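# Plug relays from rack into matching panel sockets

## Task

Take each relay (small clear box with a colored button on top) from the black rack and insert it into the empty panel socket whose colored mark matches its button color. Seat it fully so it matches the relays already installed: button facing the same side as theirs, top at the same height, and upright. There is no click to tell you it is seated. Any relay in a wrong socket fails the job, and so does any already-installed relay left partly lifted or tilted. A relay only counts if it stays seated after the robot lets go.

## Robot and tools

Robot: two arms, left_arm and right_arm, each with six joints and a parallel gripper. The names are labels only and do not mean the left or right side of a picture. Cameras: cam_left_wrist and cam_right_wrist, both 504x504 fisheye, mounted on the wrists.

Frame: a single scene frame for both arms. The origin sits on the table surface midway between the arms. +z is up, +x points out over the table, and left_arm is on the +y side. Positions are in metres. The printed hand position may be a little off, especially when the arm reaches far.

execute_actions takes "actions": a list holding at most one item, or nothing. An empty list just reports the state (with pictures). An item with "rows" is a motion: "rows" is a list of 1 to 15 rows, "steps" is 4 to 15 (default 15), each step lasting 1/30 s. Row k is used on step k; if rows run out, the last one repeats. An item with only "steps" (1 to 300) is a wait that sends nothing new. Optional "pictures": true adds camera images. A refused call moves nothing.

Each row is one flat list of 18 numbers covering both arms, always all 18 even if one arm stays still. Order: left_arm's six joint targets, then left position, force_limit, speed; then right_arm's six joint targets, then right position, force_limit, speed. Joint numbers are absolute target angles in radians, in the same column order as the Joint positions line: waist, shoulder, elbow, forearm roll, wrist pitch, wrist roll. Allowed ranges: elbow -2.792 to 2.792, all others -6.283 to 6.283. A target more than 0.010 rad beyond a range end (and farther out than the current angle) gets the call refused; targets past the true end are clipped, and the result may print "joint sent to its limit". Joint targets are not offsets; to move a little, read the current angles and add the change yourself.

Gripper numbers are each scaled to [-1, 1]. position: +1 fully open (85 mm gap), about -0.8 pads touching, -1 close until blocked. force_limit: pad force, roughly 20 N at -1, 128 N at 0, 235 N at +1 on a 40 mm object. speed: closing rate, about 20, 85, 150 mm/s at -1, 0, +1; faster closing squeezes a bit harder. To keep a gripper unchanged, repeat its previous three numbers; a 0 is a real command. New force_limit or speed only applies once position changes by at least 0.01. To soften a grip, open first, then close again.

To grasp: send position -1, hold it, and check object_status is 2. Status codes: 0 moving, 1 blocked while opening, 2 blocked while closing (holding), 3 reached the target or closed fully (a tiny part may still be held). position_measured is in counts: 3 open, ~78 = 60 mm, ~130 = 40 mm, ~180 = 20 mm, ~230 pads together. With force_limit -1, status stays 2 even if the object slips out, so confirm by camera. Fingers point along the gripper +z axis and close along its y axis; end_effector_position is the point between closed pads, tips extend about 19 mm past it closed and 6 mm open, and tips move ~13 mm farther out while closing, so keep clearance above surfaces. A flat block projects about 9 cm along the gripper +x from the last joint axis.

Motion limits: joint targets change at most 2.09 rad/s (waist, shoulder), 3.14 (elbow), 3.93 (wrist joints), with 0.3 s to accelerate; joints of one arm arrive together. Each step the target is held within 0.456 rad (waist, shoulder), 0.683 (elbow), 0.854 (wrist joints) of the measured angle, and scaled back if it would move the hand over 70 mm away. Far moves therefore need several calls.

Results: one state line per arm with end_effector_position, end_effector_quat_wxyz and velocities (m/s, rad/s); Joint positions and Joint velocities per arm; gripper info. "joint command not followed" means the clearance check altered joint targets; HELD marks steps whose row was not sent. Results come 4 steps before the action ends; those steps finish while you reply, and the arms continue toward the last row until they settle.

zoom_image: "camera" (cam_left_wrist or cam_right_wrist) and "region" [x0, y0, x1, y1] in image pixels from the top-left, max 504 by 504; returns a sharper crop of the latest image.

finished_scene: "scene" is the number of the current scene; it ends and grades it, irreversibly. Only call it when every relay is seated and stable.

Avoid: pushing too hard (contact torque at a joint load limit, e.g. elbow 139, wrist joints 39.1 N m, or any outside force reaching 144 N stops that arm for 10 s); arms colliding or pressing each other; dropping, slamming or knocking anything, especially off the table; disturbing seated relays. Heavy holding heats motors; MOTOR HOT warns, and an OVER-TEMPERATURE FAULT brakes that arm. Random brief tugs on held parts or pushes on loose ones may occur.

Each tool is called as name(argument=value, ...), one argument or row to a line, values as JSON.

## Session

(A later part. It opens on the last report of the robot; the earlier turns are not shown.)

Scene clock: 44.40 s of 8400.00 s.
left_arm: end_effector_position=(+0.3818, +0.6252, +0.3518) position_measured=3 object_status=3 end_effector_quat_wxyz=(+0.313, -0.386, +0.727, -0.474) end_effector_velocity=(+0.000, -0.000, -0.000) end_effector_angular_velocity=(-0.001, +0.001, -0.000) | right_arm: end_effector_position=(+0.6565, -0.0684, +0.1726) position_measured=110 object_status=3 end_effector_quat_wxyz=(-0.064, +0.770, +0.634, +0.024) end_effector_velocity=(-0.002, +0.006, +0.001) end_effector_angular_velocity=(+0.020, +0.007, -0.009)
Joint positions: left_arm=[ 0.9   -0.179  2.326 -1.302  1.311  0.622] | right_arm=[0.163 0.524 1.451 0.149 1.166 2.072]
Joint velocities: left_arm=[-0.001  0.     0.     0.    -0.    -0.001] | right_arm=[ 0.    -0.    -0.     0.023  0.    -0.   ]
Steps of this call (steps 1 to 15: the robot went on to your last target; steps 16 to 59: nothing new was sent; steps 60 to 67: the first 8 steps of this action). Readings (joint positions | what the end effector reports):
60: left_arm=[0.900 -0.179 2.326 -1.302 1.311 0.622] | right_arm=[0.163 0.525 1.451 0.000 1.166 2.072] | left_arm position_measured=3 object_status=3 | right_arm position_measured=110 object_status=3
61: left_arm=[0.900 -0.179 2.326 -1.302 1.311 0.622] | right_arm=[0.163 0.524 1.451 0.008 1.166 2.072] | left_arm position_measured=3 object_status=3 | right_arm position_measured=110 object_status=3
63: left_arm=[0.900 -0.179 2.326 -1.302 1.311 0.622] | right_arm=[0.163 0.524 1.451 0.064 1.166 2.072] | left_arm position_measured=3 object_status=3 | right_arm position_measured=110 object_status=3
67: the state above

execute_actions(
  actions=[
    {"rows":[[0.9,-0.179,2.326,-1.302,1.311,0.622,1,0,0,-0.1123,0.5328,1.7641,1.0197,0.9422,1.122,0.15,-0.6,1]],"steps":15},
  ],
)

execute_actions(
  actions=[
    {"steps":20},
  ],
  pictures=true,
)

Scene clock: 44.93 s of 8400.00 s.
left_arm: end_effector_position=(+0.3818, +0.6252, +0.3518) position_measured=3 object_status=3 end_effector_quat_wxyz=(+0.313, -0.386, +0.727, -0.474) end_effector_velocity=(+0.000, -0.000, -0.000) end_effector_angular_velocity=(+0.001, -0.000, -0.001) | right_arm: end_effector_position=(+0.6516, -0.0954, +0.1145) position_measured=110 object_status=3 end_effector_quat_wxyz=(-0.244, +0.711, +0.630, +0.197) end_effector_velocity=(+0.118, -0.203, -0.112) end_effector_angular_velocity=(+1.566, -0.890, -0.274)
Joint positions: left_arm=[ 0.9   -0.179  2.326 -1.302  1.311  0.622] | right_arm=[-0.036  0.53   1.677  0.774  1.005  1.406]
Joint velocities: left_arm=[-0.     0.     0.     0.    -0.     0.001] | right_arm=[-0.721  0.023  0.813  2.275 -0.582 -2.643]
Steps of this call (steps 1 to 4: the last 4 steps of your previous action; step 5: the robot went on to your last target; steps 6 to 16: the first 11 steps of this action). Readings (joint positions | what the end effector reports):
6: left_arm=[0.900 -0.179 2.326 -1.302 1.311 0.622] | right_arm=[0.163 0.524 1.451 0.150 1.166 2.072] | left_arm position_measured=3 object_status=3 | right_arm position_measured=110 object_status=3
7: left_arm=[0.900 -0.179 2.326 -1.302 1.311 0.622] | right_arm=[0.161 0.524 1.454 0.159 1.164 2.064] | left_arm position_measured=3 object_status=3 | right_arm position_measured=110 object_status=3
9: left_arm=[0.900 -0.179 2.326 -1.302 1.311 0.622] | right_arm=[0.142 0.524 1.475 0.216 1.149 2.006] | left_arm position_measured=3 object_status=3 | right_arm position_measured=110 object_status=3
13: left_arm=[0.900 -0.179 2.326 -1.302 1.311 0.622] | right_arm=[0.051 0.527 1.579 0.501 1.075 1.717] | left_arm position_measured=3 object_status=3 | right_arm position_measured=110 object_status=3
16: the state above

Scene clock: 45.60 s of 8400.00 s.
left_arm: end_effector_position=(+0.3818, +0.6252, +0.3518) position_measured=3 object_status=3 end_effector_quat_wxyz=(+0.313, -0.386, +0.727, -0.474) end_effector_velocity=(-0.000, -0.000, -0.000) end_effector_angular_velocity=(-0.000, +0.000, -0.000) | right_arm: end_effector_position=(+0.6681, -0.1238, +0.1039) position_measured=110 object_status=3 end_effector_quat_wxyz=(-0.252, +0.696, +0.608, +0.288) end_effector_velocity=(-0.000, +0.000, -0.000) end_effector_angular_velocity=(-0.000, +0.001, +0.000)
Joint positions: left_arm=[ 0.9   -0.179  2.326 -1.302  1.311  0.622] | right_arm=[-0.112  0.533  1.764  1.02   0.942  1.122]
Joint velocities: left_arm=[-0. -0.  0.  0. -0. -0.] | right_arm=[ 0.     0.001  0.     0.    -0.    -0.   ]
Kept back: nothing.
Steps of this call (steps 1 to 4: the last 4 steps of your previous action; steps 5 to 20: the robot went on to your last target). Readings (joint positions | what the end effector reports):
1: left_arm=[0.900 -0.179 2.326 -1.302 1.311 0.622] | right_arm=[-0.058 0.531 1.702 0.846 0.987 1.324] | left_arm position_measured=3 object_status=3 | right_arm position_measured=110 object_status=3
2: left_arm=[0.900 -0.179 2.326 -1.302 1.311 0.622] | right_arm=[-0.077 0.532 1.723 0.905 0.971 1.255] | left_arm position_measured=3 object_status=3 | right_arm position_measured=110 object_status=3
4: left_arm=[0.900 -0.179 2.326 -1.302 1.311 0.622] | right_arm=[-0.102 0.533 1.752 0.986 0.951 1.161] | left_arm position_measured=3 object_status=3 | right_arm position_measured=110 object_status=3
8: left_arm=[0.900 -0.179 2.326 -1.302 1.311 0.622] | right_arm=[-0.112 0.533 1.764 1.019 0.942 1.122] | left_arm position_measured=3 object_status=3 | right_arm position_measured=110 object_status=3
20: the state above

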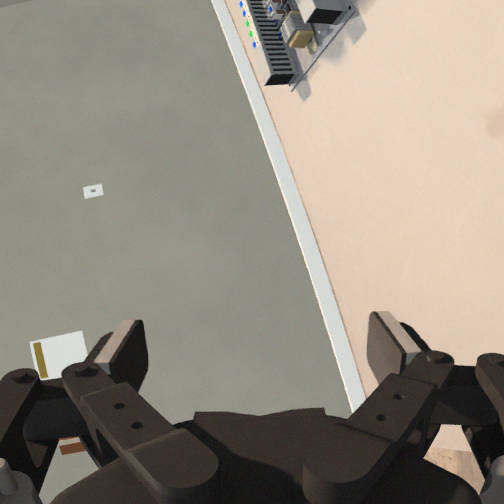

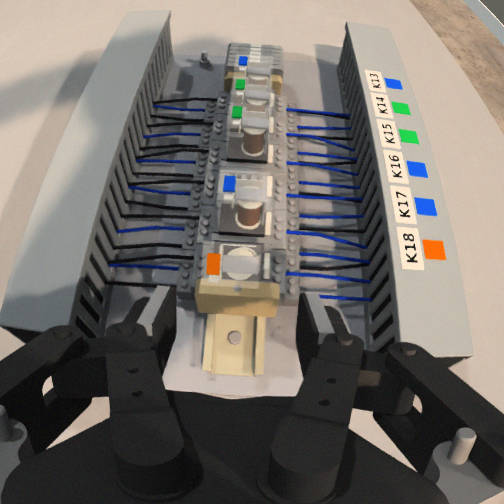

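IK is exact. Look closer.

zoom_image(
  camera="cam_right_wrist",
  region=[160,150,320,340],
)

Region (160, 150, 320, 340) of cam_right_wrist's 504x504 image, scaled by 2.653, with more detail than that image has; it fills the left 424 columns of this view, and the rest is white.

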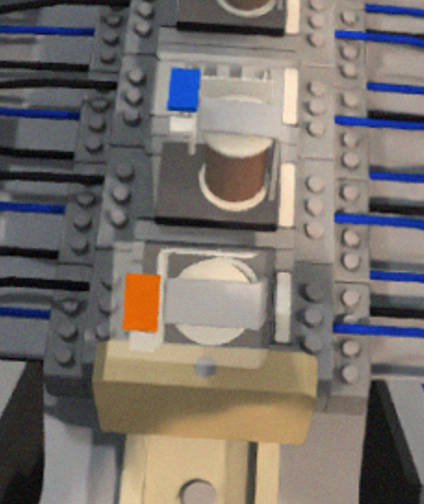

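execute_actions(
  actions=[
    {"rows":[[0.9,-0.179,2.326,-1.302,1.311,0.622,1,0,0,-0.0937,0.5534,1.7615,1.0388,0.9213,1.1112,0.15,-0.6,1],[0.9,-0.179,2.326,-1.302,1.311,0.622,1,0,0,-0.0937,0.5534,1.7615,1.0388,0.9213,1.1112,0.15,-0.6,1],[0.9,-0.179,2.326,-1.302,1.311,0.622,1,0,0,-0.0937,0.5534,1.7615,1.0388,0.9213,1.1112,0.15,-0.6,1],[0.9,-0.179,2.326,-1.302,1.311,0.622,1,0,0,-0.0937,0.5534,1.7615,1.0388,0.9213,1.1112,0.15,-0.6,1],[0.9,-0.179,2.326,-1.302,1.311,0.622,1,0,0,-0.0751,0.5741,1.7588,1.0579,0.9004,1.1004,0.15,-0.6,1]],"steps":15},
  ],
  pictures=true,
)

Scene clock: 46.70 s of 8400.00 s.
left_arm: end_effector_position=(+0.3818, +0.6252, +0.3518) position_measured=3 object_status=3 end_effector_quat_wxyz=(+0.313, -0.386, +0.727, -0.474) end_effector_velocity=(-0.000, -0.000, -0.000) end_effector_angular_velocity=(-0.001, +0.001, +0.000) | right_arm: end_effector_position=(+0.6719, -0.0959, +0.0755) position_measured=110 object_status=3 end_effector_quat_wxyz=(-0.252, +0.696, +0.608, +0.288) end_effector_velocity=(-0.000, +0.001, +0.000) end_effector_angular_velocity=(-0.000, -0.001, +0.001)
Joint positions: left_arm=[ 0.9   -0.179  2.326 -1.302  1.311  0.622] | right_arm=[-0.075  0.574  1.759  1.058  0.9    1.1  ]
Joint velocities: left_arm=[ 0.     0.001  0.    -0.     0.    -0.   ] | right_arm=[ 0.001 -0.     0.     0.    -0.001 -0.001]
Steps of this call (steps 1 to 15: the robot went on to your last target; steps 16 to 22: nothing new was sent; steps 23 to 33: the first 11 steps of this action). Readings (joint positions | what the end effector reports):
23: left_arm=[0.900 -0.179 2.326 -1.302 1.311 0.622] | right_arm=[-0.112 0.533 1.764 1.020 0.942 1.122] | left_arm position_measured=3 object_status=3 | right_arm position_measured=110 object_status=3
24: left_arm=[0.900 -0.179 2.326 -1.302 1.311 0.622] | right_arm=[-0.109 0.536 1.764 1.024 0.938 1.120] | left_arm position_measured=3 object_status=3 | right_arm position_measured=110 object_status=3
26: left_arm=[0.900 -0.179 2.326 -1.302 1.311 0.622] | right_arm=[-0.095 0.552 1.762 1.037 0.923 1.112] | left_arm position_measured=3 object_status=3 | right_arm position_measured=110 object_status=3
30: left_arm=[0.900 -0.179 2.326 -1.302 1.311 0.622] | right_arm=[-0.077 0.573 1.759 1.056 0.902 1.101] | left_arm position_measured=3 object_status=3 | right_arm position_measured=110 object_status=3
33: the state above

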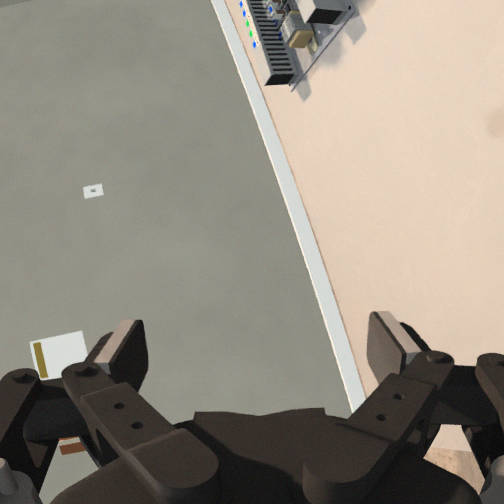

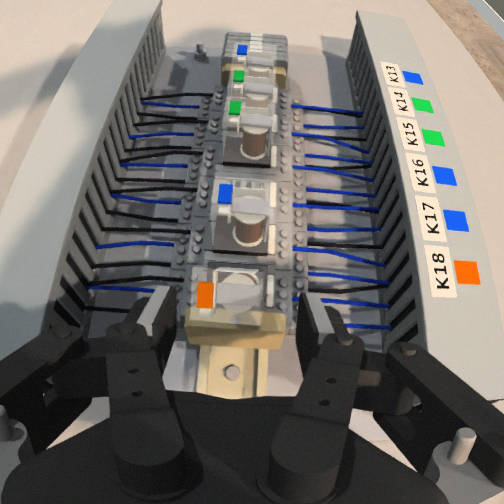

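execute_actions(
  actions=[
    {"rows":[[0.9,-0.179,2.326,-1.302,1.311,0.622,1,0,0,-0.0715,0.576,1.762,1.063,0.895,1.0975,0.15,-0.6,1],[0.9,-0.179,2.326,-1.302,1.311,0.622,1,0,0,-0.0715,0.576,1.762,1.063,0.895,1.0975,0.15,-0.6,1],[0.9,-0.179,2.326,-1.302,1.311,0.622,1,0,0,-0.0675,0.58,1.7625,1.067,0.891,1.095,0.15,-0.6,1],[0.9,-0.179,2.326,-1.302,1.311,0.622,1,0,0,-0.0675,0.58,1.7625,1.067,0.891,1.095,0.15,-0.6,1],[0.9,-0.179,2.326,-1.302,1.311,0.622,1,0,0,-0.0602,0.587,1.7632,1.0752,0.8823,1.0906,0.15,-0.6,1]],"steps":14},
  ],
  pictures=true,
)

Scene clock: 48.03 s of 8400.00 s.
left_arm: end_effector_position=(+0.3818, +0.6252, +0.3518) position_measured=3 object_status=3 end_effector_quat_wxyz=(+0.313, -0.386, +0.727, -0.474) end_effector_velocity=(-0.000, -0.000, -0.000) end_effector_angular_velocity=(-0.002, +0.000, +0.000) | right_arm: end_effector_position=(+0.6697, -0.0852, +0.0641) position_measured=110 object_status=3 end_effector_quat_wxyz=(-0.252, +0.697, +0.607, +0.287) end_effector_velocity=(+0.001, +0.001, -0.000) end_effector_angular_velocity=(+0.001, -0.001, -0.001)
Joint positions: left_arm=[ 0.9   -0.179  2.326 -1.302  1.311  0.622] | right_arm=[-0.06   0.587  1.763  1.075  0.882  1.091]
Joint velocities: left_arm=[ 0.001  0.     0.     0.     0.001 -0.001] | right_arm=[ 0.001  0.001 -0.002  0.002 -0.001 -0.001]
Steps of this call (steps 1 to 4: the last 4 steps of your previous action; steps 5 to 15: the robot went on to your last target; steps 16 to 30: nothing new was sent; steps 31 to 40: the first 10 steps of this action). Readings (joint positions | what the end effector reports):
31: left_arm=[0.900 -0.179 2.326 -1.302 1.311 0.622] | right_arm=[-0.075 0.574 1.759 1.058 0.900 1.100] | left_arm position_measured=3 object_status=3 | right_arm position_measured=110 object_status=3
32: left_arm=[0.900 -0.179 2.326 -1.302 1.311 0.622] | right_arm=[-0.073 0.574 1.760 1.061 0.898 1.099] | left_arm position_measured=3 object_status=3 | right_arm position_measured=110 object_status=3
34: left_arm=[0.900 -0.179 2.326 -1.302 1.311 0.622] | right_arm=[-0.070 0.577 1.762 1.065 0.893 1.096] | left_arm position_measured=3 object_status=3 | right_arm position_measured=110 object_status=3
38: left_arm=[0.900 -0.179 2.326 -1.302 1.311 0.622] | right_arm=[-0.060 0.587 1.763 1.075 0.883 1.091] | left_arm position_measured=3 object_status=3 | right_arm position_measured=110 object_status=3
40: the state above

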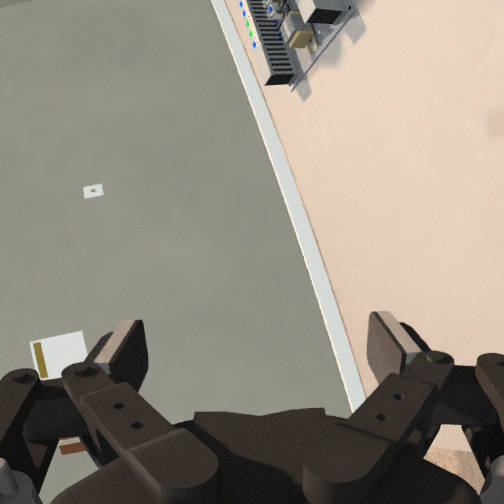

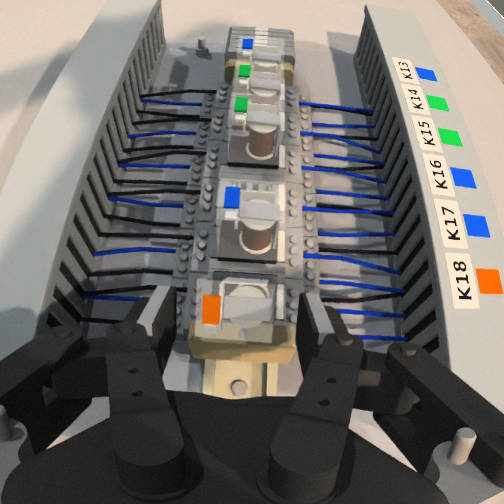

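zoom_image(
  camera="cam_right_wrist",
  region=[150,230,330,400],
)

Region (150, 230, 330, 400) of cam_right_wrist's 504x504 image, scaled by 2.800, with more detail than that image has.

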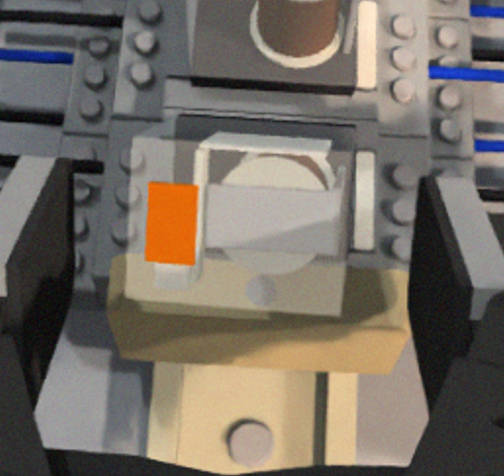

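execute_actions(
  actions=[
    {"rows":[[0.9,-0.179,2.326,-1.302,1.311,0.622,1,0,0,-0.0555,0.5922,1.7625,1.08,0.8771,1.0879,0.15,-0.5,0],[0.9,-0.179,2.326,-1.302,1.311,0.622,1,0,0,-0.0555,0.5922,1.7625,1.08,0.8771,1.0879,0.15,-0.5,0],[0.9,-0.179,2.326,-1.302,1.311,0.622,1,0,0,-0.0509,0.5973,1.7619,1.0848,0.8719,1.0852,0.15,-0.5,0],[0.9,-0.179,2.326,-1.302,1.311,0.622,1,0,0,-0.0509,0.5973,1.7619,1.0848,0.8719,1.0852,0.15,-0.5,0],[0.9,-0.179,2.326,-1.302,1.311,0.622,1,0,0,-0.0509,0.5973,1.7619,1.0848,0.8719,1.0852,0.15,-0.5,0],[0.9,-0.179,2.326,-1.302,1.311,0.622,1,0,0,-0.0509,0.5973,1.7619,1.0848,0.8719,1.0852,-1,-0.5,0]],"steps":15},
  ],
)

execute_actions(
  actions=[
    {"steps":8},
  ],
  pictures=true,
)

Scene clock: 49.80 s of 8400.00 s.
left_arm: end_effector_position=(+0.3818, +0.6252, +0.3518) position_measured=3 object_status=3 end_effector_quat_wxyz=(+0.313, -0.386, +0.727, -0.474) end_effector_velocity=(-0.000, -0.001, +0.000) end_effector_angular_velocity=(-0.001, -0.001, -0.002) | right_arm: end_effector_position=(+0.6705, -0.0783, +0.0572) position_measured=132 object_status=0 end_effector_quat_wxyz=(-0.252, +0.697, +0.607, +0.288) end_effector_velocity=(+0.000, -0.000, +0.000) end_effector_angular_velocity=(-0.000, -0.000, -0.000)
Joint positions: left_arm=[ 0.9   -0.179  2.326 -1.302  1.311  0.622] | right_arm=[-0.051  0.597  1.761  1.085  0.872  1.085]
Joint velocities: left_arm=[-0.001  0.     0.    -0.     0.002  0.   ] | right_arm=[-0. -0. -0. -0.  0. -0.]
Steps of this call (steps 1 to 4: the last 4 steps of your previous action; steps 5 to 15: the robot went on to your last target; steps 16 to 42: nothing new was sent; steps 43 to 53: the first 11 steps of this action). Readings (joint positions | what the end effector reports):
43: left_arm=[0.900 -0.179 2.326 -1.302 1.311 0.622] | right_arm=[-0.060 0.587 1.763 1.075 0.882 1.091] | left_arm position_measured=3 object_status=3 | right_arm position_measured=110 object_status=3
44: left_arm=[0.900 -0.179 2.326 -1.302 1.311 0.622] | right_arm=[-0.058 0.589 1.763 1.078 0.880 1.089] | left_arm position_measured=3 object_status=3 | right_arm position_measured=110 object_status=3
46: left_arm=[0.900 -0.179 2.326 -1.302 1.311 0.622] | right_arm=[-0.054 0.594 1.762 1.082 0.875 1.087] | left_arm position_measured=3 object_status=3 | right_arm position_measured=110 object_status=3
50: left_arm=[0.900 -0.179 2.326 -1.302 1.311 0.622] | right_arm=[-0.051 0.597 1.762 1.085 0.872 1.085] | left_arm position_measured=3 object_status=3 | right_arm position_measured=114 object_status=0
53: the state above

Scene clock: 50.07 s of 8400.00 s.
left_arm: end_effector_position=(+0.3818, +0.6252, +0.3518) position_measured=3 object_status=3 end_effector_quat_wxyz=(+0.313, -0.386, +0.727, -0.474) end_effector_velocity=(-0.000, +0.001, +0.000) end_effector_angular_velocity=(+0.002, -0.001, +0.001) | right_arm: end_effector_position=(+0.6698, -0.0783, +0.0566) position_measured=163 object_status=0 end_effector_quat_wxyz=(-0.252, +0.697, +0.607, +0.287) end_effector_velocity=(+0.002, +0.000, +0.001) end_effector_angular_velocity=(+0.001, -0.002, -0.001)
Joint positions: left_arm=[ 0.9   -0.179  2.326 -1.302  1.311  0.622] | right_arm=[-0.051  0.597  1.762  1.085  0.872  1.085]
Joint velocities: left_arm=[ 0.001 -0.    -0.     0.    -0.001  0.001] | right_arm=[ 0.     0.001 -0.003  0.001 -0.     0.   ]
Kept back: nothing.
Steps of this call (steps 1 to 4: the last 4 steps of your previous action; steps 5 to 8: the robot went on to your last target). Readings (joint positions | what the end effector reports):
1: left_arm=[0.900 -0.179 2.326 -1.302 1.311 0.622] | right_arm=[-0.051 0.597 1.761 1.085 0.872 1.085] | left_arm position_measured=3 object_status=3 | right_arm position_measured=139 object_status=0
2: left_arm=[0.900 -0.179 2.326 -1.302 1.311 0.622] | right_arm=[-0.051 0.597 1.761 1.085 0.872 1.085] | left_arm position_measured=3 object_status=3 | right_arm position_measured=147 object_status=0
4: left_arm=[0.900 -0.179 2.326 -1.302 1.311 0.622] | right_arm=[-0.051 0.597 1.762 1.085 0.872 1.085] | left_arm position_measured=3 object_status=3 | right_arm position_measured=161 object_status=0
8: the state above

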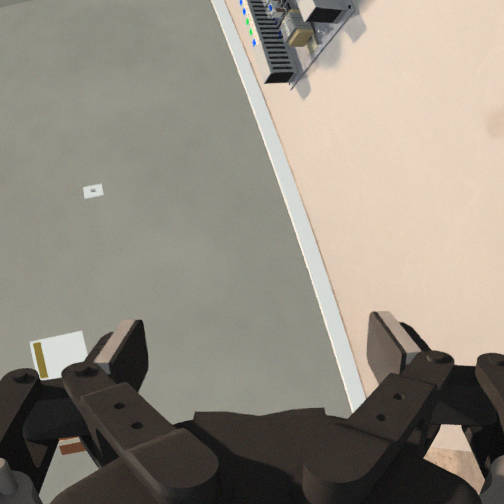

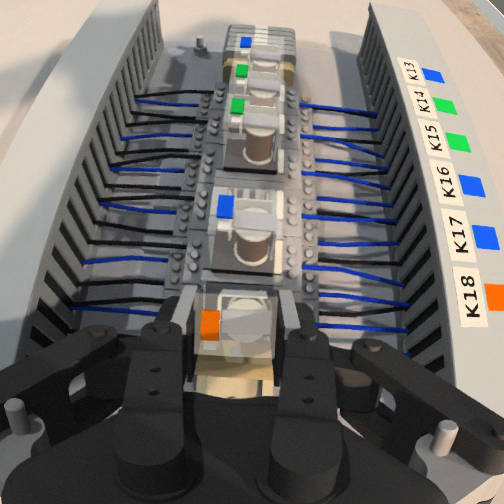

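execute_actions(
  actions=[
    {"rows":[[0.9,-0.179,2.326,-1.302,1.311,0.622,1,0,0,-0.0528,0.5952,1.762,1.0829,0.874,1.0863,-1,-0.5,0],[0.9,-0.179,2.326,-1.302,1.311,0.622,1,0,0,-0.0547,0.5931,1.762,1.081,0.876,1.0874,-1,-0.5,0],[0.9,-0.179,2.326,-1.302,1.311,0.622,1,0,0,-0.0575,0.59,1.7625,1.078,0.879,1.089,-1,-0.5,0],[0.9,-0.179,2.326,-1.302,1.311,0.622,1,0,0,-0.0602,0.587,1.7632,1.0752,0.8823,1.0906,-1,-0.5,0],[0.9,-0.179,2.326,-1.302,1.311,0.622,1,0,0,-0.066,0.581,1.763,1.069,0.889,1.094,-1,-0.5,0],[0.9,-0.179,2.326,-1.302,1.311,0.622,1,0,0,-0.0751,0.5741,1.7588,1.0579,0.9004,1.1004,-1,-0.5,0],[0.9,-0.179,2.326,-1.302,1.311,0.622,1,0,0,-0.0937,0.5534,1.7615,1.0388,0.9213,1.1112,-1,-0.5,0],[0.9,-0.179,2.326,-1.302,1.311,0.622,1,0,0,-0.1123,0.5328,1.7641,1.0197,0.9422,1.122,-1,-0.5,0]],"steps":14},
  ],
  pictures=true,
)

Scene clock: 50.63 s of 8400.00 s.
left_arm: end_effector_position=(+0.3818, +0.6252, +0.3518) position_measured=3 object_status=3 end_effector_quat_wxyz=(+0.313, -0.386, +0.727, -0.474) end_effector_velocity=(-0.000, +0.000, -0.000) end_effector_angular_velocity=(+0.000, +0.000, +0.001) | right_arm: end_effector_position=(+0.6700, -0.1159, +0.0963) position_measured=163 object_status=2 end_effector_quat_wxyz=(-0.252, +0.696, +0.608, +0.289) end_effector_velocity=(-0.026, -0.231, +0.245) end_effector_angular_velocity=(+0.002, -0.022, -0.014)
Joint positions: left_arm=[ 0.9   -0.179  2.326 -1.302  1.311  0.622] | right_arm=[-0.102  0.544  1.762  1.031  0.93   1.116]
Joint velocities: left_arm=[ 0.    -0.     0.001  0.    -0.001  0.   ] | right_arm=[-0.308 -0.352  0.035 -0.303  0.338  0.176]
Steps of this call (steps 1 to 7: the robot went on to your last target; steps 8 to 17: the first 10 steps of this action). Readings (joint positions | what the end effector reports):
8: left_arm=[0.900 -0.179 2.326 -1.302 1.311 0.622] | right_arm=[-0.051 0.597 1.762 1.085 0.872 1.085] | left_arm position_measured=3 object_status=3 | right_arm position_measured=163 object_status=2
9: left_arm=[0.900 -0.179 2.326 -1.302 1.311 0.622] | right_arm=[-0.052 0.597 1.762 1.084 0.872 1.085] | left_arm position_measured=3 object_status=3 | right_arm position_measured=163 object_status=2
11: left_arm=[0.900 -0.179 2.326 -1.302 1.311 0.622] | right_arm=[-0.056 0.593 1.762 1.080 0.876 1.088] | left_arm position_measured=3 object_status=3 | right_arm position_measured=163 object_status=2
15: left_arm=[0.900 -0.179 2.326 -1.302 1.311 0.622] | right_arm=[-0.077 0.571 1.761 1.056 0.902 1.101] | left_arm position_measured=3 object_status=3 | right_arm position_measured=163 object_status=2
17: the state above

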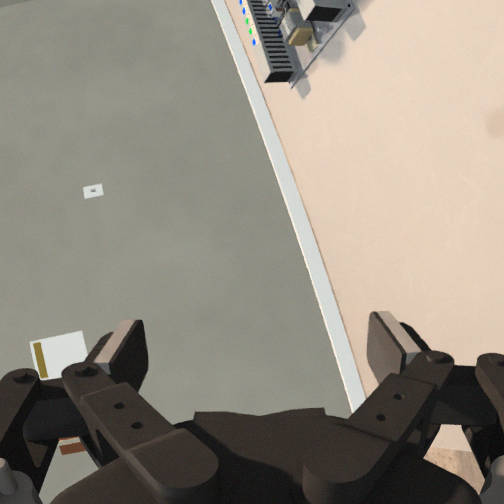

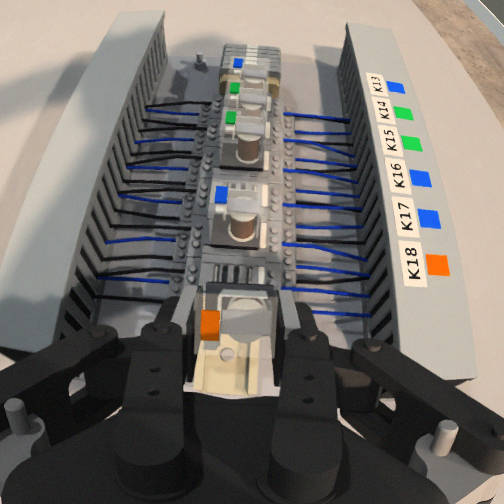

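execute_actions(
  actions=[
    {"rows":[[0.9,-0.179,2.326,-1.302,1.311,0.622,1,0,0,0.163,0.5,1.4512,0,1.1904,2.072,-1,-0.5,0]],"steps":15},
  ],
)

execute_actions(
  actions=[
    {"steps":10},
  ],
  pictures=true,
)

zoom_image(
  camera="cam_right_wrist",
  region=[160,250,320,410],
)

Scene clock: 51.47 s of 8400.00 s.
left_arm: end_effector_position=(+0.3818, +0.6252, +0.3518) position_measured=3 object_status=3 end_effector_quat_wxyz=(+0.313, -0.386, +0.727, -0.474) end_effector_velocity=(+0.000, -0.001, -0.000) end_effector_angular_velocity=(-0.000, +0.000, -0.002) | right_arm: end_effector_position=(+0.6419, -0.0909, +0.1493) position_measured=163 object_status=2 end_effector_quat_wxyz=(-0.136, +0.723, +0.674, +0.065) end_effector_velocity=(+0.080, -0.137, +0.231) end_effector_angular_velocity=(-2.507, -0.237, -0.215)
Joint positions: left_arm=[ 0.9   -0.179  2.326 -1.302  1.311  0.622] | right_arm=[0.083 0.509 1.543 0.339 1.118 1.774]
Joint velocities: left_arm=[-0.001  0.     0.001  0.     0.     0.001] | right_arm=[ 0.691 -0.081 -0.782 -2.882  0.62   2.54 ]
Steps of this call (steps 1 to 4: the last 4 steps of your previous action; steps 5 to 14: the robot went on to your last target; steps 15 to 25: the first 11 steps of this action). Readings (joint positions | what the end effector reports):
15: left_arm=[0.900 -0.179 2.326 -1.302 1.311 0.622] | right_arm=[-0.112 0.533 1.764 1.019 0.942 1.122] | left_arm position_measured=3 object_status=3 | right_arm position_measured=163 object_status=2
16: left_arm=[0.900 -0.179 2.326 -1.302 1.311 0.622] | right_arm=[-0.110 0.533 1.761 1.011 0.945 1.130] | left_arm position_measured=3 object_status=3 | right_arm position_measured=163 object_status=2
18: left_arm=[0.900 -0.179 2.326 -1.302 1.311 0.622] | right_arm=[-0.092 0.531 1.740 0.954 0.961 1.188] | left_arm position_measured=3 object_status=3 | right_arm position_measured=163 object_status=2
22: left_arm=[0.900 -0.179 2.326 -1.302 1.311 0.622] | right_arm=[-0.001 0.520 1.637 0.665 1.043 1.475] | left_arm position_measured=3 object_status=3 | right_arm position_measured=163 object_status=2
25: the state above

Scene clock: 51.80 s of 8400.00 s.
left_arm: end_effector_position=(+0.3818, +0.6252, +0.3518) position_measured=3 object_status=3 end_effector_quat_wxyz=(+0.313, -0.386, +0.727, -0.474) end_effector_velocity=(-0.000, +0.001, +0.000) end_effector_angular_velocity=(+0.001, +0.000, +0.002) | right_arm: end_effector_position=(+0.6626, -0.1100, +0.1899) position_measured=163 object_status=2 end_effector_quat_wxyz=(-0.000, +0.753, +0.658, +0.000) end_effector_velocity=(-0.000, +0.001, -0.001) end_effector_angular_velocity=(-0.004, -0.000, +0.002)
Joint positions: left_arm=[ 0.9   -0.179  2.326 -1.302  1.311  0.622] | right_arm=[0.163 0.5   1.451 0.    1.19  2.072]
Joint velocities: left_arm=[ 0.001 -0.    -0.    -0.    -0.001 -0.   ] | right_arm=[ 0.002  0.001 -0.    -0.004  0.001  0.002]
Kept back: nothing.
Steps of this call (steps 1 to 4: the last 4 steps of your previous action; steps 5 to 10: the robot went on to your last target). Readings (joint positions | what the end effector reports):
1: left_arm=[0.900 -0.179 2.326 -1.302 1.311 0.622] | right_arm=[0.104 0.507 1.518 0.248 1.137 1.855] | left_arm position_measured=3 object_status=3 | right_arm position_measured=163 object_status=2
2: left_arm=[0.900 -0.179 2.326 -1.302 1.311 0.622] | right_arm=[0.123 0.505 1.497 0.171 1.154 1.922] | left_arm position_measured=3 object_status=3 | right_arm position_measured=163 object_status=2
4: left_arm=[0.900 -0.179 2.326 -1.302 1.311 0.622] | right_arm=[0.149 0.502 1.467 0.060 1.178 2.019] | left_arm position_measured=3 object_status=3 | right_arm position_measured=163 object_status=2
8: left_arm=[0.900 -0.179 2.326 -1.302 1.311 0.622] | right_arm=[0.163 0.500 1.452 0.001 1.190 2.072] | left_arm position_measured=3 object_status=3 | right_arm position_measured=163 object_status=2
10: the state above

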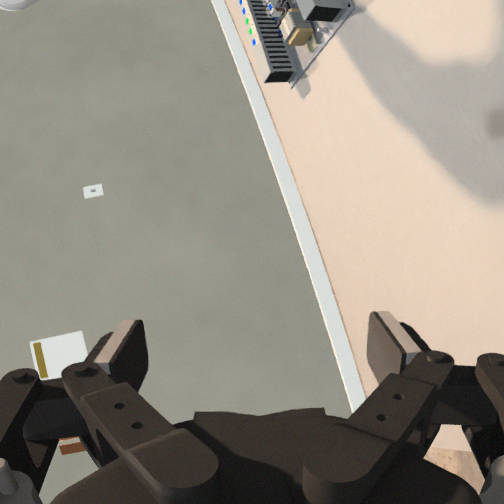

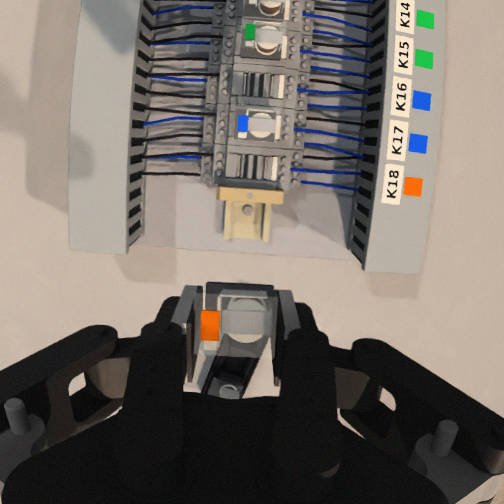

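Region (160, 250, 320, 410) of cam_right_wrist's 504x504 image, scaled by 3.150, with more detail than that image has.

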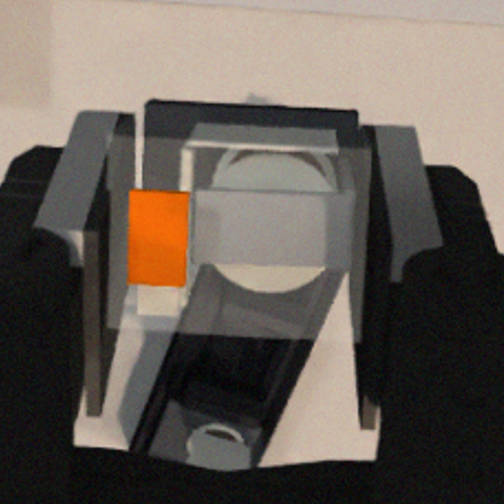

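execute_actions(
  actions=[
    {"rows":[[0.9,-0.179,2.326,-1.302,1.311,0.622,1,0,0,0.0584,0.4661,1.5433,0,1.1322,-0.8982,-1,-0.5,0]],"steps":15},
  ],
)

execute_actions(
  actions=[
    {"steps":26},
  ],
  pictures=true,
)

Scene clock: 52.33 s of 8400.00 s.
left_arm: end_effector_position=(+0.3818, +0.6252, +0.3518) position_measured=3 object_status=3 end_effector_quat_wxyz=(+0.313, -0.386, +0.727, -0.474) end_effector_velocity=(+0.001, -0.000, +0.000) end_effector_angular_velocity=(+0.001, -0.001, -0.002) | right_arm: end_effector_position=(+0.6634, -0.1712, +0.1759) position_measured=163 object_status=2 end_effector_quat_wxyz=(-0.000, +0.507, +0.862, -0.000) end_effector_velocity=(-0.006, -0.189, -0.041) end_effector_angular_velocity=(+0.001, -0.003, +3.503)
Joint positions: left_arm=[ 0.9   -0.179  2.326 -1.302  1.311  0.622] | right_arm=[ 0.091  0.477  1.515 -0.     1.15   1.358]
Joint velocities: left_arm=[-0.002  0.    -0.001  0.    -0.     0.001] | right_arm=[-0.225 -0.074  0.197 -0.    -0.126 -3.727]
Steps of this call (steps 1 to 5: the robot went on to your last target; steps 6 to 16: the first 11 steps of this action). Readings (joint positions | what the end effector reports):
6: left_arm=[0.900 -0.179 2.326 -1.302 1.311 0.622] | right_arm=[0.163 0.500 1.451 0.000 1.190 2.072] | left_arm position_measured=3 object_status=3 | right_arm position_measured=163 object_status=2
7: left_arm=[0.900 -0.179 2.326 -1.302 1.311 0.622] | right_arm=[0.162 0.500 1.452 0.000 1.190 2.064] | left_arm position_measured=3 object_status=3 | right_arm position_measured=163 object_status=2
9: left_arm=[0.900 -0.179 2.326 -1.302 1.311 0.622] | right_arm=[0.155 0.498 1.458 0.000 1.187 2.006] | left_arm position_measured=3 object_status=3 | right_arm position_measured=163 object_status=2
13: left_arm=[0.900 -0.179 2.326 -1.302 1.311 0.622] | right_arm=[0.120 0.486 1.489 0.000 1.167 1.716] | left_arm position_measured=3 object_status=3 | right_arm position_measured=163 object_status=2
16: the state above

Scene clock: 53.20 s of 8400.00 s.
left_arm: end_effector_position=(+0.3818, +0.6252, +0.3518) position_measured=3 object_status=3 end_effector_quat_wxyz=(+0.313, -0.386, +0.727, -0.474) end_effector_velocity=(-0.000, +0.000, -0.000) end_effector_angular_velocity=(+0.001, -0.000, +0.000) | right_arm: end_effector_position=(+0.6619, -0.1981, +0.1698) position_measured=163 object_status=2 end_effector_quat_wxyz=(-0.000, -0.548, +0.836, -0.000) end_effector_velocity=(-0.000, +0.001, -0.002) end_effector_angular_velocity=(-0.000, +0.003, +0.003)
Joint positions: left_arm=[ 0.9   -0.179  2.326 -1.302  1.311  0.622] | right_arm=[ 0.058  0.466  1.543 -0.     1.132 -0.898]
Joint velocities: left_arm=[ 0.    -0.     0.     0.    -0.001  0.001] | right_arm=[ 0.001  0.003 -0.     0.001 -0.    -0.002]
Kept back: nothing.
Steps of this call (steps 1 to 4: the last 4 steps of your previous action; steps 5 to 26: the robot went on to your last target). Readings (joint positions | what the end effector reports):
1: left_arm=[0.900 -0.179 2.326 -1.302 1.311 0.622] | right_arm=[0.084 0.474 1.521 -0.000 1.146 1.232] | left_arm position_measured=3 object_status=3 | right_arm position_measured=163 object_status=2
2: left_arm=[0.900 -0.179 2.326 -1.302 1.311 0.622] | right_arm=[0.078 0.473 1.526 -0.000 1.143 1.107] | left_arm position_measured=3 object_status=3 | right_arm position_measured=163 object_status=2
4: left_arm=[0.900 -0.179 2.326 -1.302 1.311 0.622] | right_arm=[0.071 0.470 1.532 -0.000 1.139 0.856] | left_arm position_measured=3 object_status=3 | right_arm position_measured=163 object_status=2
8: left_arm=[0.900 -0.179 2.326 -1.302 1.311 0.622] | right_arm=[0.063 0.468 1.539 -0.000 1.135 0.355] | left_arm position_measured=3 object_status=3 | right_arm position_measured=163 object_status=2
26: the state above

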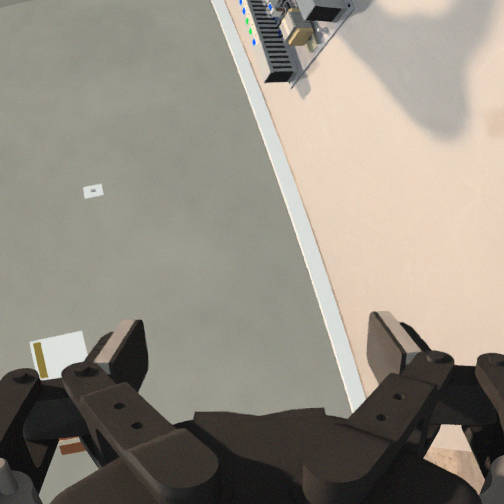

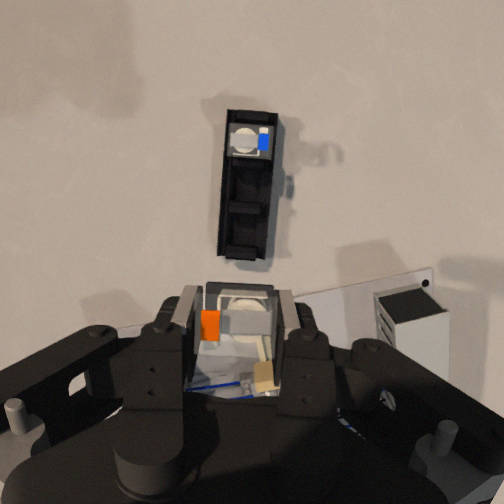

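execute_actions(
  actions=[
    {"rows":[[0.9,-0.179,2.326,-1.302,1.311,0.622,1,0,0,0.0584,0.5195,1.6002,0,1.0219,-0.8982,-1,-0.5,0]],"steps":14},
  ],
  pictures=true,
)

Scene clock: 53.70 s of 8400.00 s.
left_arm: end_effector_position=(+0.3818, +0.6252, +0.3518) position_measured=3 object_status=3 end_effector_quat_wxyz=(+0.313, -0.386, +0.727, -0.474) end_effector_velocity=(+0.000, -0.001, +0.000) end_effector_angular_velocity=(+0.000, -0.001, -0.002) | right_arm: end_effector_position=(+0.6621, -0.1981, +0.0998) position_measured=163 object_status=2 end_effector_quat_wxyz=(-0.000, -0.548, +0.836, -0.000) end_effector_velocity=(+0.000, +0.000, +0.002) end_effector_angular_velocity=(+0.002, -0.004, -0.001)
Joint positions: left_arm=[ 0.9   -0.179  2.326 -1.302  1.311  0.622] | right_arm=[ 0.058  0.52   1.6   -0.     1.022 -0.898]
Joint velocities: left_arm=[-0.001 -0.     0.     0.     0.001  0.001] | right_arm=[-0.    -0.003  0.     0.001 -0.001 -0.   ]
Steps of this call (steps 1 to 5: the robot went on to your last target; steps 6 to 15: the first 10 steps of this action). Readings (joint positions | what the end effector reports):
6: left_arm=[0.900 -0.179 2.326 -1.302 1.311 0.622] | right_arm=[0.058 0.466 1.543 0.000 1.132 -0.898] | left_arm position_measured=3 object_status=3 | right_arm position_measured=163 object_status=2
7: left_arm=[0.900 -0.179 2.326 -1.302 1.311 0.622] | right_arm=[0.058 0.469 1.547 0.000 1.125 -0.898] | left_arm position_measured=3 object_status=3 | right_arm position_measured=163 object_status=2
9: left_arm=[0.900 -0.179 2.326 -1.302 1.311 0.622] | right_arm=[0.058 0.494 1.575 0.000 1.071 -0.898] | left_arm position_measured=3 object_status=3 | right_arm position_measured=163 object_status=2
13: left_arm=[0.900 -0.179 2.326 -1.302 1.311 0.622] | right_arm=[0.058 0.520 1.600 -0.000 1.022 -0.898] | left_arm position_measured=3 object_status=3 | right_arm position_measured=163 object_status=2
15: the state above

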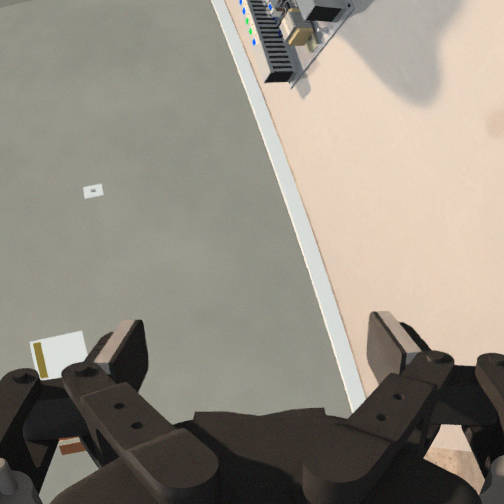

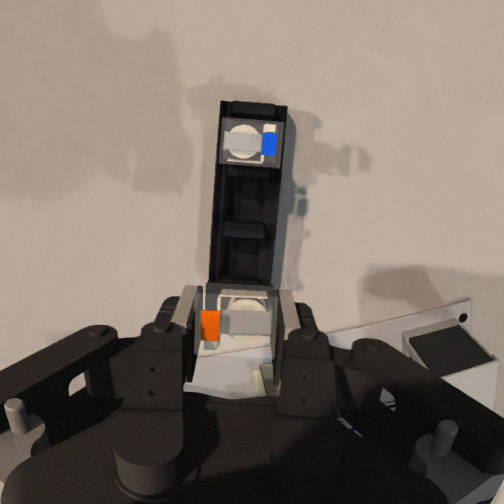

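execute_actions(
  actions=[
    {"rows":[[0.9,-0.179,2.326,-1.302,1.311,0.622,1,0,0,0.0584,0.5328,1.6095,0,0.9993,-0.8982,-1,-0.5,0],[0.9,-0.179,2.326,-1.302,1.311,0.622,1,0,0,0.0584,0.5328,1.6095,0,0.9993,-0.8982,-1,-0.5,0],[0.9,-0.179,2.326,-1.302,1.311,0.622,1,0,0,0.0373,0.5373,1.6127,0,0.9916,-0.8982,-1,-0.5,0]],"steps":4},
  ],
)

Scene clock: 53.90 s of 8400.00 s.
left_arm: end_effector_position=(+0.3818, +0.6252, +0.3518) position_measured=3 object_status=3 end_effector_quat_wxyz=(+0.313, -0.386, +0.727, -0.474) end_effector_velocity=(+0.000, +0.000, +0.000) end_effector_angular_velocity=(+0.001, +0.000, +0.001) | right_arm: end_effector_position=(+0.6619, -0.1981, +0.0998) position_measured=163 object_status=2 end_effector_quat_wxyz=(-0.000, -0.548, +0.836, +0.000) end_effector_velocity=(+0.000, -0.001, +0.000) end_effector_angular_velocity=(+0.000, -0.000, -0.002)
Joint positions: left_arm=[ 0.9   -0.179  2.326 -1.302  1.311  0.622] | right_arm=[ 0.058  0.52   1.6   -0.     1.022 -0.898]
Joint velocities: left_arm=[-0.    -0.    -0.001 -0.    -0.002 -0.   ] | right_arm=[-0.001 -0.    -0.     0.    -0.     0.   ]
Kept back: the last 4 steps of this action.
Steps of this call (steps 1 to 4: the last 4 steps of your previous action; steps 5 to 6: the robot went on to your last target). Readings (joint positions | what the end effector reports):
1: left_arm=[0.900 -0.179 2.326 -1.302 1.311 0.622] | right_arm=[0.058 0.520 1.600 -0.000 1.022 -0.898] | left_arm position_measured=3 object_status=3 | right_arm position_measured=163 object_status=2
2: left_arm=[0.900 -0.179 2.326 -1.302 1.311 0.622] | right_arm=[0.058 0.520 1.600 -0.000 1.022 -0.898] | left_arm position_measured=3 object_status=3 | right_arm position_measured=163 object_status=2
4: left_arm=[0.900 -0.179 2.326 -1.302 1.311 0.622] | right_arm=[0.058 0.520 1.600 -0.000 1.022 -0.898] | left_arm position_measured=3 object_status=3 | right_arm position_measured=163 object_status=2
6: the state above

execute_actions(
  actions=[
    {"rows":[[0.9,-0.179,2.326,-1.302,1.311,0.622,1,0,0,0.0584,0.5328,1.6095,0,0.9993,-0.8982,-1,-0.5,0]],"steps":12},
  ],
  pictures=true,
)

Scene clock: 54.30 s of 8400.00 s.
left_arm: end_effector_position=(+0.3818, +0.6252, +0.3518) position_measured=3 object_status=3 end_effector_quat_wxyz=(+0.313, -0.386, +0.727, -0.474) end_effector_velocity=(+0.000, -0.001, -0.000) end_effector_angular_velocity=(-0.000, +0.000, -0.001) | right_arm: end_effector_position=(+0.6624, -0.1978, +0.0849) position_measured=163 object_status=2 end_effector_quat_wxyz=(+0.000, -0.548, +0.836, -0.000) end_effector_velocity=(-0.000, -0.001, +0.001) end_effector_angular_velocity=(+0.000, +0.001, -0.001)
Joint positions: left_arm=[ 0.9   -0.179  2.326 -1.302  1.311  0.622] | right_arm=[ 0.059  0.533  1.609  0.     0.999 -0.898]
Joint velocities: left_arm=[-0.002 -0.     0.001 -0.    -0.    -0.   ] | right_arm=[-0.001 -0.001 -0.     0.     0.003  0.   ]
Steps of this call (steps 1 to 4: the last 4 steps of your previous action; steps 5 to 12: the first 8 steps of this action). Readings (joint positions | what the end effector reports):
5: left_arm=[0.900 -0.179 2.326 -1.302 1.311 0.622] | right_arm=[0.046 0.535 1.611 0.000 0.995 -0.898] | left_arm position_measured=3 object_status=3 | right_arm position_measured=163 object_status=2
6: left_arm=[0.900 -0.179 2.326 -1.302 1.311 0.622] | right_arm=[0.040 0.536 1.612 0.000 0.993 -0.898] | left_arm position_measured=3 object_status=3 | right_arm position_measured=163 object_status=2
8: left_arm=[0.900 -0.179 2.326 -1.302 1.311 0.622] | right_arm=[0.049 0.535 1.611 0.000 0.995 -0.898] | left_arm position_measured=3 object_status=3 | right_arm position_measured=163 object_status=2
12: the state above

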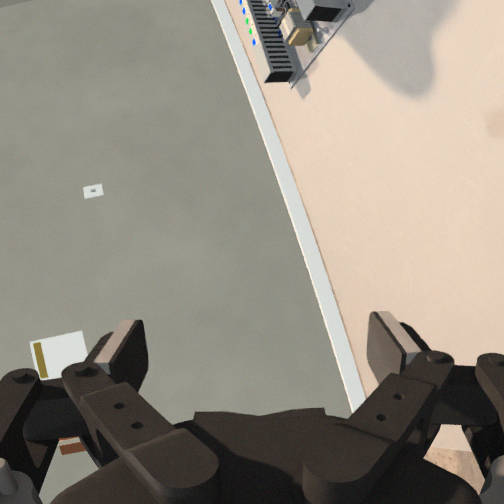

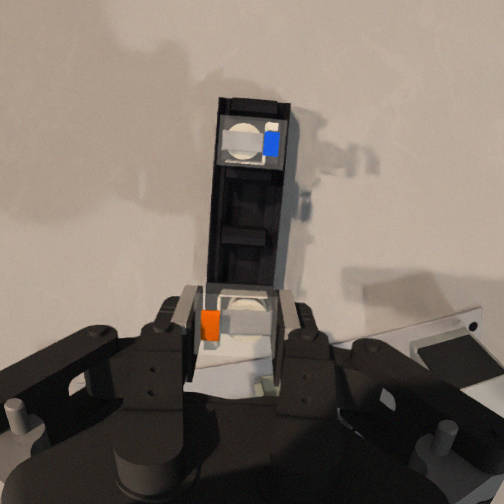

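execute_actions(
  actions=[
    {"rows":[[0.9,-0.179,2.326,-1.302,1.311,0.622,1,0,0,0.0584,0.5342,1.6105,0,0.9969,-0.8982,-1,-0.5,0],[0.9,-0.179,2.326,-1.302,1.311,0.622,1,0,0,0.0584,0.5355,1.6114,0,0.9947,-0.8982,-1,-0.5,0],[0.9,-0.179,2.326,-1.302,1.311,0.622,1,0,0,0.0584,0.5369,1.6124,0,0.9923,-0.8982,-1,-0.5,0],[0.9,-0.179,2.326,-1.302,1.311,0.622,1,0,0,0.0584,0.5382,1.6133,0,0.9901,-0.8982,-1,-0.5,0],[0.9,-0.179,2.326,-1.302,1.311,0.622,1,0,0,0.0584,0.5396,1.6143,0,0.9877,-0.8982,-1,-0.5,0],[0.9,-0.179,2.326,-1.302,1.311,0.622,1,0,0,0.0584,0.5409,1.6153,0,0.9854,-0.8982,-1,-0.5,0],[0.9,-0.179,2.326,-1.302,1.311,0.622,1,0,0,0.0584,0.5423,1.6162,0,0.9831,-0.8982,-1,-0.5,0],[0.9,-0.179,2.326,-1.302,1.311,0.622,1,0,0,0.0584,0.5436,1.6172,0,0.9808,-0.8982,-1,-0.5,0],[0.9,-0.179,2.326,-1.302,1.311,0.622,1,0,0,0.0584,0.545,1.6181,0,0.9785,-0.8982,-1,-0.5,0],[0.9,-0.179,2.326,-1.302,1.311,0.622,1,0,0,0.0584,0.5463,1.6191,0,0.9762,-0.8982,-1,-0.5,0],[0.9,-0.179,2.326,-1.302,1.311,0.622,1,0,0,0.0584,0.5477,1.6201,0,0.9738,-0.8982,-1,-0.5,0],[0.9,-0.179,2.326,-1.302,1.311,0.622,1,0,0,0.0584,0.549,1.621,0,0.9716,-0.8982,-1,-0.5,0],[0.9,-0.179,2.326,-1.302,1.311,0.622,1,0,0,0.0584,0.5504,1.622,0,0.9692,-0.8982,-1,-0.5,0]],"steps":15},
  ],
  pictures=true,
)

Scene clock: 55.10 s of 8400.00 s.
left_arm: end_effector_position=(+0.3818, +0.6252, +0.3518) position_measured=3 object_status=3 end_effector_quat_wxyz=(+0.313, -0.386, +0.727, -0.474) end_effector_velocity=(-0.001, +0.001, +0.000) end_effector_angular_velocity=(-0.000, -0.000, +0.002) | right_arm: end_effector_position=(+0.6624, -0.1980, +0.0710) position_measured=163 object_status=2 end_effector_quat_wxyz=(+0.000, -0.548, +0.836, -0.000) end_effector_velocity=(-0.000, -0.000, -0.045) end_effector_angular_velocity=(-0.000, +0.000, +0.000)
Joint positions: left_arm=[ 0.9   -0.179  2.326 -1.302  1.311  0.622] | right_arm=[ 0.058  0.545  1.619 -0.     0.978 -0.898]
Joint velocities: left_arm=[ 0.002 -0.001  0.     0.     0.001  0.   ] | right_arm=[ 0.     0.04   0.029 -0.    -0.069 -0.   ]
Steps of this call (steps 1 to 4: the last 4 steps of your previous action; steps 5 to 13: the robot went on to your last target; steps 14 to 24: the first 11 steps of this action). Readings (joint positions | what the end effector reports):
14: left_arm=[0.900 -0.179 2.326 -1.302 1.311 0.622] | right_arm=[0.058 0.533 1.610 0.000 0.999 -0.898] | left_arm position_measured=3 object_status=3 | right_arm position_measured=163 object_status=2
15: left_arm=[0.900 -0.179 2.326 -1.302 1.311 0.622] | right_arm=[0.058 0.533 1.610 0.000 0.999 -0.898] | left_arm position_measured=3 object_status=3 | right_arm position_measured=163 object_status=2
17: left_arm=[0.900 -0.179 2.326 -1.302 1.311 0.622] | right_arm=[0.058 0.535 1.612 -0.000 0.994 -0.898] | left_arm position_measured=3 object_status=3 | right_arm position_measured=163 object_status=2
21: left_arm=[0.900 -0.179 2.326 -1.302 1.311 0.622] | right_arm=[0.058 0.541 1.616 -0.000 0.985 -0.898] | left_arm position_measured=3 object_status=3 | right_arm position_measured=163 object_status=2
24: the state above

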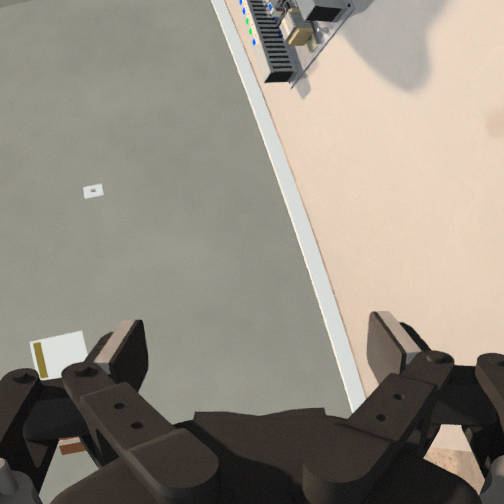

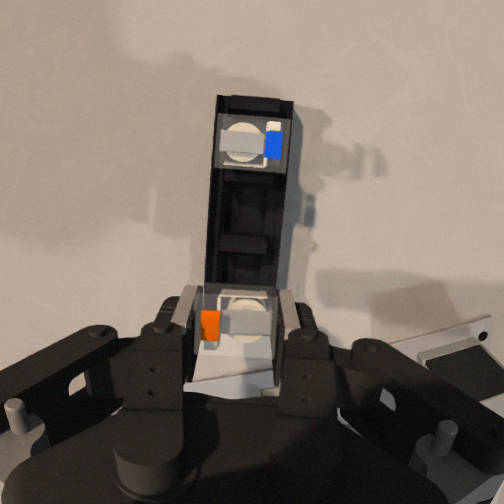

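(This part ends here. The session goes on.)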